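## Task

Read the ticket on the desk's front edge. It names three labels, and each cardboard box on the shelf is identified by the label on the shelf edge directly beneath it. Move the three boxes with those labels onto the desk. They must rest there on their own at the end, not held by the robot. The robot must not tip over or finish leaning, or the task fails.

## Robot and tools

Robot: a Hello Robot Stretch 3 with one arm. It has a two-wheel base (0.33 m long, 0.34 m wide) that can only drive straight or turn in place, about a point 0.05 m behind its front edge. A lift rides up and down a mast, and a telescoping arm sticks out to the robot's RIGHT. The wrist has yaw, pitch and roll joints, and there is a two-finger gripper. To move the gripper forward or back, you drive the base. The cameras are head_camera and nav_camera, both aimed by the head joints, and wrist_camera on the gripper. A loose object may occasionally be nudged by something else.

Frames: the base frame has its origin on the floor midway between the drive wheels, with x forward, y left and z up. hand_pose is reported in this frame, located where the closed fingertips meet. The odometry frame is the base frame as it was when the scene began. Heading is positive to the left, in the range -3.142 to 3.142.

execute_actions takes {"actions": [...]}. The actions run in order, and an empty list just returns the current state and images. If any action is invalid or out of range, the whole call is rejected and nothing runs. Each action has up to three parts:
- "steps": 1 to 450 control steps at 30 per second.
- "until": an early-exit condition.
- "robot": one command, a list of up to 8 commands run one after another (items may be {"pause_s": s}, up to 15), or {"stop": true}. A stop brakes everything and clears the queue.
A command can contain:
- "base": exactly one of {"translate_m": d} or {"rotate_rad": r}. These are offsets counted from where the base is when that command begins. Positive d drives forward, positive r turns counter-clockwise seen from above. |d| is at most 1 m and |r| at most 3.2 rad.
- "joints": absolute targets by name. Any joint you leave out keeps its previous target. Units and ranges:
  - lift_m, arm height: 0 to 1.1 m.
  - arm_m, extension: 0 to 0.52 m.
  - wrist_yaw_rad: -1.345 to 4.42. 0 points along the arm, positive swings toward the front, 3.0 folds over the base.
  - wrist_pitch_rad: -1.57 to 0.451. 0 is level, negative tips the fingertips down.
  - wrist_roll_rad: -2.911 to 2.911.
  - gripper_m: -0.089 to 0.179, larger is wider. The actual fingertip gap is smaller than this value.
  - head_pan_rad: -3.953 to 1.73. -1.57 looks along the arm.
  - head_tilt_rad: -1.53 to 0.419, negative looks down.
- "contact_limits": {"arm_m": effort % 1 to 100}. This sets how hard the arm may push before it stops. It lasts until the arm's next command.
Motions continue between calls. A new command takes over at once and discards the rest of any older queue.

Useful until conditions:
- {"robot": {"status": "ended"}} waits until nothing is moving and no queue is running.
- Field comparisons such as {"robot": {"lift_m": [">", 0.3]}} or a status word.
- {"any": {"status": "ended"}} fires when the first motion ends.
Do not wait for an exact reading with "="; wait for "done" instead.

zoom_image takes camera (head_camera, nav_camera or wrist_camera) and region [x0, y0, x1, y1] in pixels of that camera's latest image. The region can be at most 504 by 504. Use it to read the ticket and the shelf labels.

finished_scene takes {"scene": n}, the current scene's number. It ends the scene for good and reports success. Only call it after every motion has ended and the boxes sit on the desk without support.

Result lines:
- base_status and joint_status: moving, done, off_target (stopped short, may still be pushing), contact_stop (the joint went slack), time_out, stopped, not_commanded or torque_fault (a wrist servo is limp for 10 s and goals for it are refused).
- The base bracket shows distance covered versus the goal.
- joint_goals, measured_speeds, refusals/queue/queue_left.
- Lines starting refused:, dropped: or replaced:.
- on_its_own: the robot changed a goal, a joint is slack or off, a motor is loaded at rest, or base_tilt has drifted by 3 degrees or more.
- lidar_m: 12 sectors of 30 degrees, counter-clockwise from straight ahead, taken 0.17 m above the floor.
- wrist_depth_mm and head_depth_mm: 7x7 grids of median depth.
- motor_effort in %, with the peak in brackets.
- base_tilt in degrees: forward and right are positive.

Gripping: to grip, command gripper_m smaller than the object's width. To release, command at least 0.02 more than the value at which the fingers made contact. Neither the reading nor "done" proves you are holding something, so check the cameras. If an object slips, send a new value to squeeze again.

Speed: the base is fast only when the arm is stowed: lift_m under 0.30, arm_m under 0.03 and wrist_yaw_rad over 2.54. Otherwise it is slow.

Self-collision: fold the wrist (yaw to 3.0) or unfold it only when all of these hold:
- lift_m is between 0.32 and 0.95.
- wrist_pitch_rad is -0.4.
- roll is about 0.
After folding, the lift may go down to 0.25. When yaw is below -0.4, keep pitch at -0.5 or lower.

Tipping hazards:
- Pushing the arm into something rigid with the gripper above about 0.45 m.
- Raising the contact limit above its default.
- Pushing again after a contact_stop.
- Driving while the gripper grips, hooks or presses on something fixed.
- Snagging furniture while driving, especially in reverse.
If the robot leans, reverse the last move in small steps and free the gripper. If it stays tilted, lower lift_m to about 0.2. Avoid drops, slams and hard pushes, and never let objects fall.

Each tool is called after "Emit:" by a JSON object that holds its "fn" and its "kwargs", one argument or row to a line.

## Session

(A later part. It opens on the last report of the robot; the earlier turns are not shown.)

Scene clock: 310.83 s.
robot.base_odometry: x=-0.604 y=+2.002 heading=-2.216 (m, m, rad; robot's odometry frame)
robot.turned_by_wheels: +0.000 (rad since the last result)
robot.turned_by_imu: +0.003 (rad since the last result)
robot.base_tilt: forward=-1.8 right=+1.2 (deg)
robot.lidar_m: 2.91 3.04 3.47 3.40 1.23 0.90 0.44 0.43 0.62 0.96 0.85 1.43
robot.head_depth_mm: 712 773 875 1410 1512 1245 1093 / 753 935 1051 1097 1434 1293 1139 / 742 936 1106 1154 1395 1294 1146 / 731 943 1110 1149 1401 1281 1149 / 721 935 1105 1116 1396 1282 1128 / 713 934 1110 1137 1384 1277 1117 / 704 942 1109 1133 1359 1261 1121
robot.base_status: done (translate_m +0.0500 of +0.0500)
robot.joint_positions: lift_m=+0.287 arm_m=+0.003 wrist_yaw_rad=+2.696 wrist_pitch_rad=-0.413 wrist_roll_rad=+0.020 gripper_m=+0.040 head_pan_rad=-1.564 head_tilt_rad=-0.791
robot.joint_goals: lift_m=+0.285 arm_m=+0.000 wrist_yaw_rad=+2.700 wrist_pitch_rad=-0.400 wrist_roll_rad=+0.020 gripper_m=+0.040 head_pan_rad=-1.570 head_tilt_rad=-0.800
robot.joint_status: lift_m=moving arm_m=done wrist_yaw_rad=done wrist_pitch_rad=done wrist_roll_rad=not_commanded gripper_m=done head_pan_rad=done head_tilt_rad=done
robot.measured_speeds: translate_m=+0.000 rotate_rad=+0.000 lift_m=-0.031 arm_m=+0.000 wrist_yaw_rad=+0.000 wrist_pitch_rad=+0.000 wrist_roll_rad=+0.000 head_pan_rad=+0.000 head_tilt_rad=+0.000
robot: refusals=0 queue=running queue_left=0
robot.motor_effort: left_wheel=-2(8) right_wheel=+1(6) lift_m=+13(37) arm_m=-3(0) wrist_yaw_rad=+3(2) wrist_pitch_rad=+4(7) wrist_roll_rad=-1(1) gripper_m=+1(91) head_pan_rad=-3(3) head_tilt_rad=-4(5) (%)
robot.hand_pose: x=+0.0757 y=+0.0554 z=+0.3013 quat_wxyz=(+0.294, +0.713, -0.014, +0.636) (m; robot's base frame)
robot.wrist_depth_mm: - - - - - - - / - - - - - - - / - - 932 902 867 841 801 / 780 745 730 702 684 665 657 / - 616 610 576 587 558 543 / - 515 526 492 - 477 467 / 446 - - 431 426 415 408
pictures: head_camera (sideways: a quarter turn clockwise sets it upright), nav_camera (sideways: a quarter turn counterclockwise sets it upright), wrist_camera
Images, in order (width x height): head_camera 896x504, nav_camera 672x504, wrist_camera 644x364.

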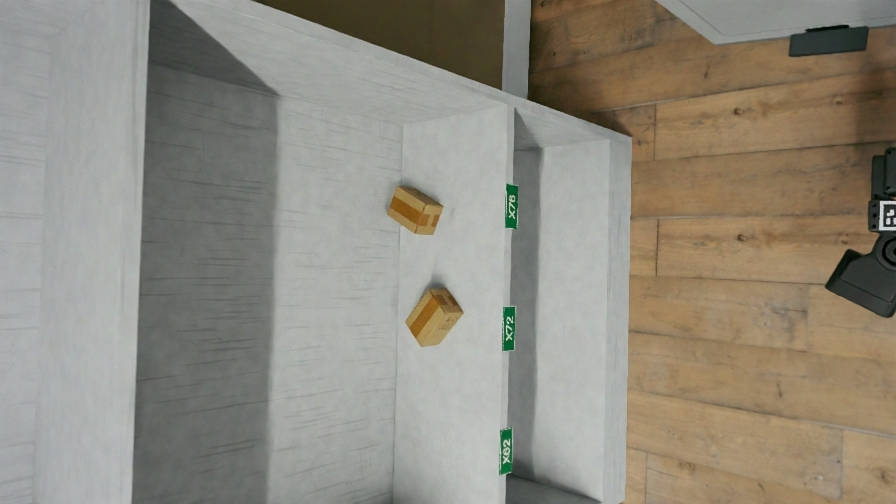

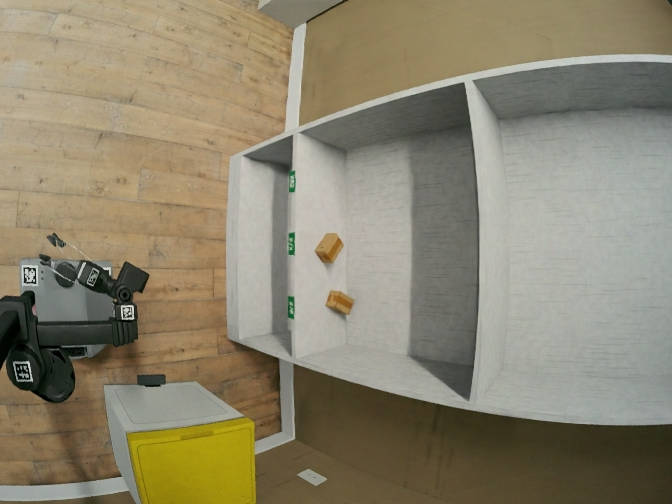

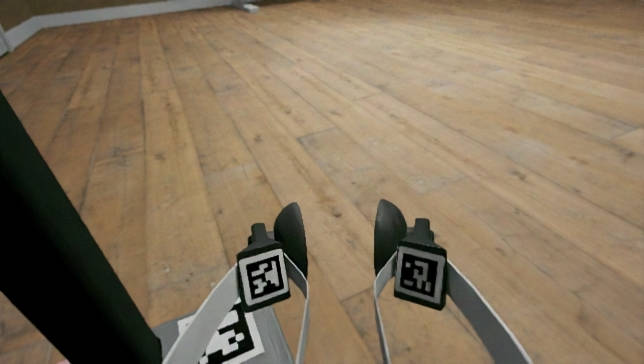

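Emit:
{"fn": "execute_actions", "kwargs": {
  "actions": [
    {"robot":[{"joints":{"lift_m":0.43,"gripper_m":0.14}},{"joints":{"wrist_yaw_rad":-0.25}},{"joints":{"wrist_pitch_rad":-0.2,"arm_m":0.15}},{"joints":{"arm_m":0.47}}],"steps":450,"until":{"robot":{"status":"ended"}}}
  ]
}}

Scene clock: 325.50 s.
robot.base_odometry: x=-0.604 y=+2.002 heading=-2.216 (m, m, rad; robot's odometry frame)
robot.turned_by_wheels: +0.000 (rad since the last result)
robot.turned_by_imu: +0.002 (rad since the last result)
robot.base_tilt: forward=-1.6 right=+1.3 (deg)
robot.lidar_m: 2.90 3.04 3.49 3.40 1.23 0.90 0.44 0.43 0.63 0.96 0.85 1.43
robot.head_depth_mm: 709 773 876 1400 1514 1247 1096 / 749 935 1048 1096 1433 1295 1137 / 740 940 1107 1163 1400 1288 1110 / 727 938 1110 1185 1386 1287 1123 / 721 938 1108 1114 1385 1276 1124 / 712 937 1109 1136 1384 1274 1120 / 702 939 1110 1127 1356 1264 1115
robot.base_status: done (translate_m +0.0500 of +0.0500)
robot.joint_positions: lift_m=+0.429 arm_m=+0.470 wrist_yaw_rad=-0.248 wrist_pitch_rad=-0.222 wrist_roll_rad=+0.020 gripper_m=+0.140 head_pan_rad=-1.564 head_tilt_rad=-0.791
robot.joint_goals: lift_m=+0.430 arm_m=+0.470 wrist_yaw_rad=-0.250 wrist_pitch_rad=-0.200 wrist_roll_rad=+0.020 gripper_m=+0.140 head_pan_rad=-1.570 head_tilt_rad=-0.800
robot.joint_status: lift_m=done arm_m=done wrist_yaw_rad=done wrist_pitch_rad=done wrist_roll_rad=not_commanded gripper_m=done head_pan_rad=done head_tilt_rad=done
robot.measured_speeds: translate_m=+0.000 rotate_rad=+0.000 lift_m=+0.000 arm_m=+0.000 wrist_yaw_rad=+0.000 wrist_pitch_rad=+0.000 wrist_roll_rad=+0.000 head_pan_rad=+0.000 head_tilt_rad=+0.000
robot: refusals=0 queue=done queue_left=0
robot.motor_effort: left_wheel=-2(2) right_wheel=+1(2) lift_m=+32(36) arm_m=+2(1) wrist_yaw_rad=-2(2) wrist_pitch_rad=+7(9) wrist_roll_rad=-1(1) gripper_m=+1(84) head_pan_rad=-3(3) head_tilt_rad=-4(4) (%)
robot.hand_pose: x=-0.0814 y=-0.8517 z=+0.4882 quat_wxyz=(+0.681, -0.010, -0.713, -0.165) (m; robot's base frame)
robot.wrist_depth_mm: 196 205 217 231 247 253 198 / 205 216 229 244 261 269 202 / 217 229 243 257 279 279 206 / 229 242 254 182 289 267 211 / 234 242 210 158 220 226 202 / 192 - 177 168 176 168 174 / 164 151 152 150 147 144 143
pictures: head_camera (sideways: a quarter turn clockwise sets it upright), nav_camera (sideways: a quarter turn counterclockwise sets it upright), wrist_camera
Images, in order (width x height): head_camera 896x504, nav_camera 672x504, wrist_camera 644x364.

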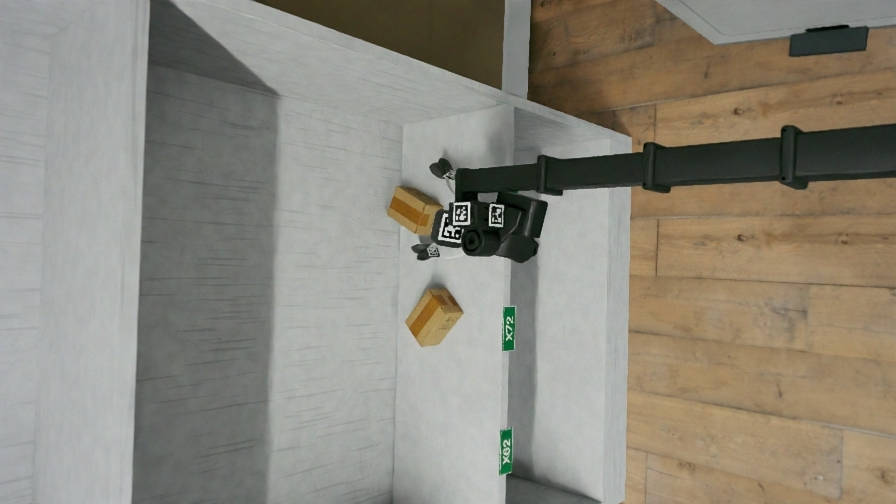

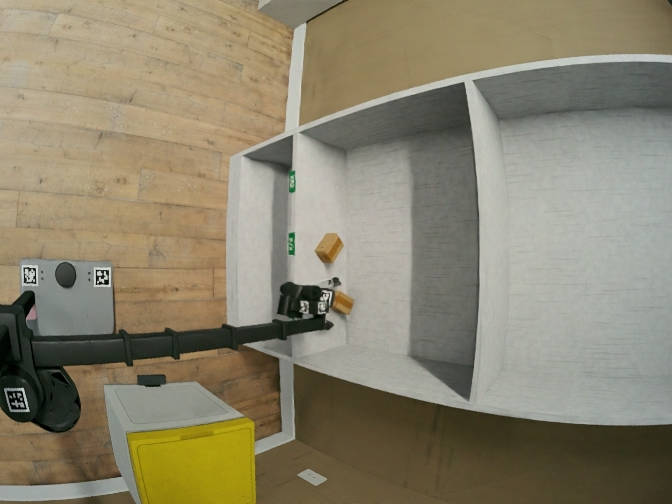

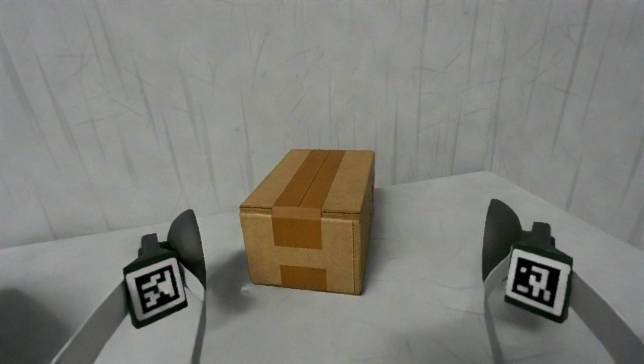

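Emit:
{"fn": "execute_actions", "kwargs": {
  "actions": [
    {"robot":[{"joints":{"arm_m":0.497},"base":{"translate_m":0.005}},{"joints":{"gripper_m":0.0}},{"joints":{"lift_m":0.46}},{"joints":{"arm_m":0}},{"joints":{"wrist_pitch_rad":-0.4,"wrist_yaw_rad":2.7}},{"joints":{"lift_m":0.285}}],"steps":450,"until":{"robot":{"arm_m":["<",0.3]}}}
  ]
}}

Scene clock: 334.67 s.
robot.base_odometry: x=-0.607 y=+1.998 heading=-2.216 (m, m, rad; robot's odometry frame)
robot.turned_by_wheels: +0.000 (rad since the last result)
robot.turned_by_imu: +0.002 (rad since the last result)
robot.base_tilt: forward=-1.6 right=+1.4 (deg)
robot.lidar_m: 2.91 2.99 3.46 3.42 1.24 0.91 0.44 0.43 0.63 0.96 0.85 1.43
robot.head_depth_mm: 715 789 851 1399 1507 1273 1097 / 752 938 1054 1105 1415 1297 1139 / 741 937 1113 1158 1443 1266 1128 / 730 934 1108 1140 1397 1288 1121 / 723 942 1111 1113 1384 1279 1122 / 710 935 1106 1131 1379 1272 1119 / 704 944 1109 1131 1356 1270 1121
robot.base_status: done (translate_m +0.0050 of +0.0050)
robot.joint_positions: lift_m=+0.459 arm_m=+0.296 wrist_yaw_rad=-0.248 wrist_pitch_rad=-0.226 wrist_roll_rad=+0.020 gripper_m=+0.010 head_pan_rad=-1.564 head_tilt_rad=-0.791
robot.joint_goals: lift_m=+0.460 arm_m=+0.000 wrist_yaw_rad=-0.250 wrist_pitch_rad=-0.200 wrist_roll_rad=+0.020 gripper_m=+0.009 head_pan_rad=-1.570 head_tilt_rad=-0.800
robot.joint_status: lift_m=done arm_m=moving wrist_yaw_rad=done wrist_pitch_rad=done wrist_roll_rad=not_commanded gripper_m=done head_pan_rad=done head_tilt_rad=done
robot.measured_speeds: translate_m=+0.000 rotate_rad=+0.000 lift_m=+0.000 arm_m=-0.140 wrist_yaw_rad=+0.000 wrist_pitch_rad=+0.000 wrist_roll_rad=+0.000 head_pan_rad=+0.000 head_tilt_rad=+0.000
robot: refusals=0 queue=running queue_left=2
robot.on_its_own: gripper_m is held at +0.009, not at your +0.000, by its stall guard, which is not easing now
robot.motor_effort: left_wheel=-2(4) right_wheel=+1(5) lift_m=+33(32) arm_m=-5(2) wrist_yaw_rad=-1(1) wrist_pitch_rad=+8(8) wrist_roll_rad=-1(1) gripper_m=-19(97) head_pan_rad=-4(3) head_tilt_rad=-5(5) (%)
robot.hand_pose: x=-0.0814 y=-0.6777 z=+0.5174 quat_wxyz=(+0.681, -0.009, -0.713, -0.166) (m; robot's base frame)
robot.wrist_depth_mm: 331 345 368 389 401 272 205 / 346 364 386 412 421 282 210 / 366 382 410 438 443 290 224 / 284 387 386 183 336 298 240 / 247 276 295 135 135 264 674 / 237 232 216 138 135 273 740 / 195 193 203 219 490 354 671
pictures: head_camera (sideways: a quarter turn clockwise sets it upright), nav_camera (sideways: a quarter turn counterclockwise sets it upright), wrist_camera
Images, in order (width x height): head_camera 896x504, nav_camera 672x504, wrist_camera 644x364.

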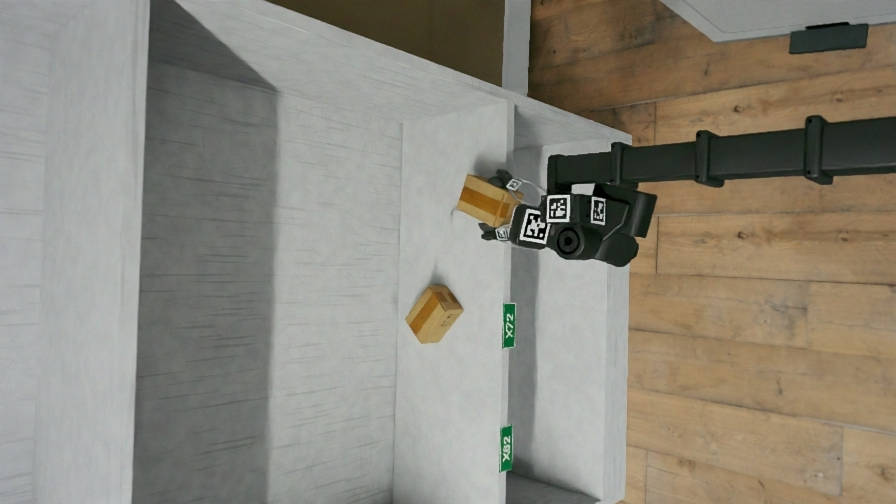

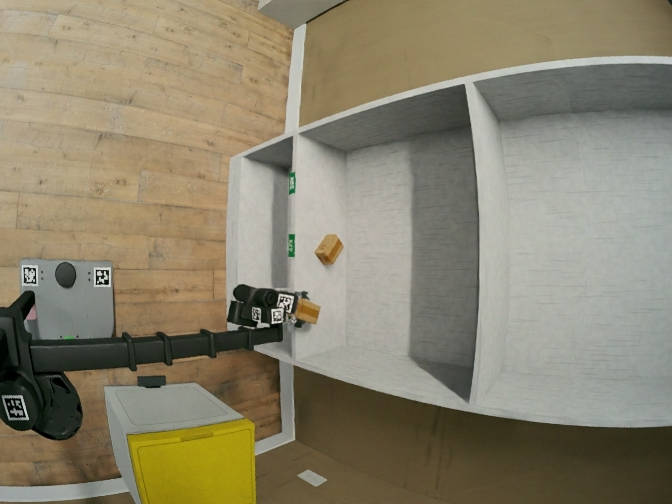

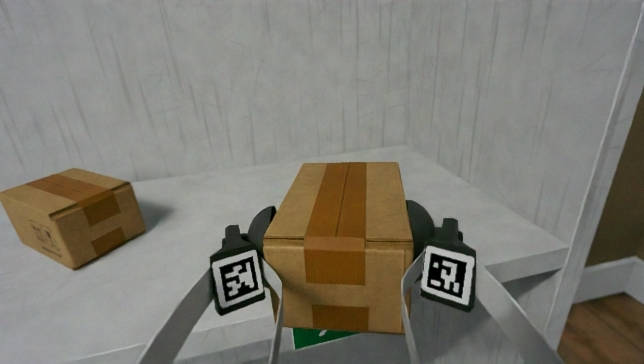

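dv .92, du 2.3.

Emit:
{"fn": "execute_actions", "kwargs": {
  "actions": [
    {"steps":450,"until":{"robot":{"status":"ended"}}},
    {"robot":[{"base":{"rotate_rad":1.19}},{"base":{"translate_m":1}},{"base":{"translate_m":1}},{"base":{"translate_m":0.48}},{"base":{"rotate_rad":1.97}},{"joints":{"lift_m":0.97,"wrist_yaw_rad":0,"head_tilt_rad":-0.55}},{"joints":{"wrist_pitch_rad":-0.2}},{"joints":{"arm_m":0.47}}],"steps":450,"until":{"robot":{"status":"ended"}}},
    {"steps":450,"until":{"robot":{"status":"ended"}}},
    {"robot":[{"joints":{"lift_m":0.93}},{"joints":{"gripper_m":0.14}},{"joints":{"arm_m":0.3}}],"steps":290,"until":{"robot":{"status":"ended"}}}
  ]
}}

Scene clock: 377.47 s.
robot.base_odometry: x=+0.679 y=-0.123 heading=+0.944 (m, m, rad; robot's odometry frame)
robot.turned_by_wheels: +3.160 (rad since the last result)
robot.turned_by_imu: +3.134 (rad since the last result)
robot.base_tilt: forward=-1.7 right=+1.3 (deg)
robot.lidar_m: 1.80 1.88 2.54 3.02 2.82 2.04 1.96 1.49 0.99 1.04 1.54 1.86
robot.head_depth_mm: 1237 1343 865 - 1677 1449 1246 / 1239 1336 1072 1824 1853 1480 1237 / 1237 1347 1065 1814 1832 1481 1231 / 1227 1351 976 1790 1806 1457 1222 / 1244 1331 910 1210 1671 1418 1224 / 1234 1349 890 1750 1795 1464 1222 / 1234 1366 1469 1766 1801 1445 1215
robot.base_status: done (rotate_rad +1.9699 of +1.9700)
robot.joint_positions: lift_m=+0.931 arm_m=+0.300 wrist_yaw_rad=+0.002 wrist_pitch_rad=-0.223 wrist_roll_rad=+0.019 gripper_m=+0.140 head_pan_rad=-1.564 head_tilt_rad=-0.557
robot.joint_goals: lift_m=+0.930 arm_m=+0.300 wrist_yaw_rad=+0.000 wrist_pitch_rad=-0.200 wrist_roll_rad=+0.019 gripper_m=+0.140 head_pan_rad=-1.570 head_tilt_rad=-0.550
robot.joint_status: lift_m=done arm_m=done wrist_yaw_rad=done wrist_pitch_rad=done wrist_roll_rad=not_commanded gripper_m=done head_pan_rad=done head_tilt_rad=done
robot.measured_speeds: translate_m=+0.000 rotate_rad=+0.000 lift_m=+0.000 arm_m=+0.000 wrist_yaw_rad=+0.000 wrist_pitch_rad=+0.000 wrist_roll_rad=+0.000 head_pan_rad=+0.000 head_tilt_rad=+0.000
robot: refusals=0 queue=done queue_left=0
robot.motor_effort: left_wheel=-3(9) right_wheel=+1(7) lift_m=+14(34) arm_m=-3(3) wrist_yaw_rad=-1(5) wrist_pitch_rad=+7(13) wrist_roll_rad=-1(1) gripper_m=+1(85) head_pan_rad=-3(3) head_tilt_rad=+3(22) (%)
robot.hand_pose: x=-0.0209 y=-0.6899 z=+0.9891 quat_wxyz=(+0.696, +0.079, -0.709, -0.079) (m; robot's base frame)
robot.wrist_depth_mm: 840 838 824 837 823 831 821 / 894 881 861 853 862 794 723 / 947 587 501 322 449 424 310 / 373 334 324 298 298 290 280 / 252 257 239 233 226 232 215 / 197 - 188 185 181 172 179 / 183 175 171 171 169 169 168
pictures: head_camera (sideways: a quarter turn clockwise sets it upright), nav_camera (sideways: a quarter turn counterclockwise sets it upright), wrist_camera
Images, in order (width x height): head_camera 896x504, nav_camera 672x504, wrist_camera 644x364.

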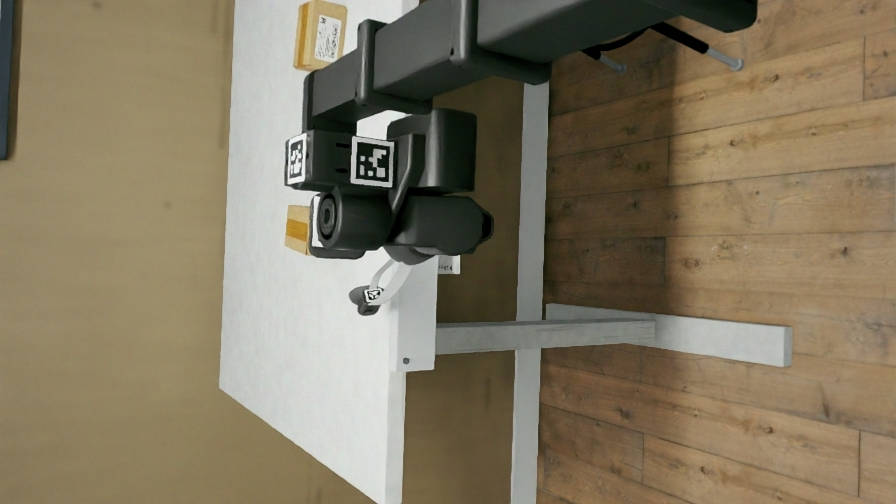

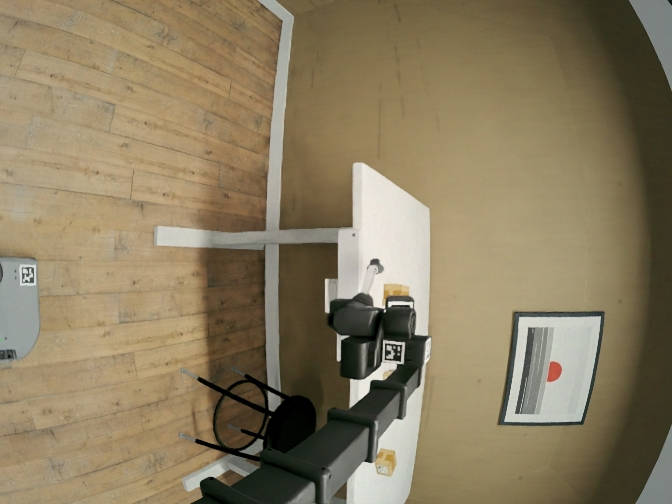

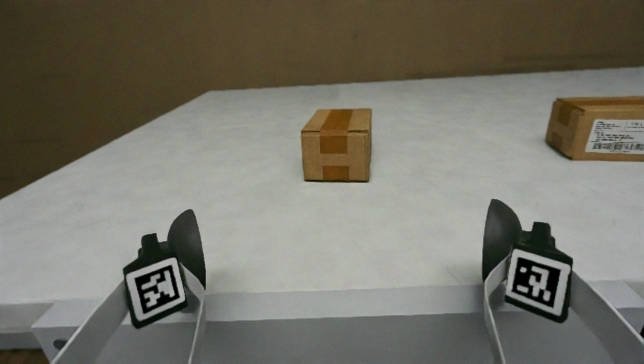

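Emit:
{"fn": "finished_scene", "kwargs": {
  "scene": 1
}}

The scene is finished: the task was done.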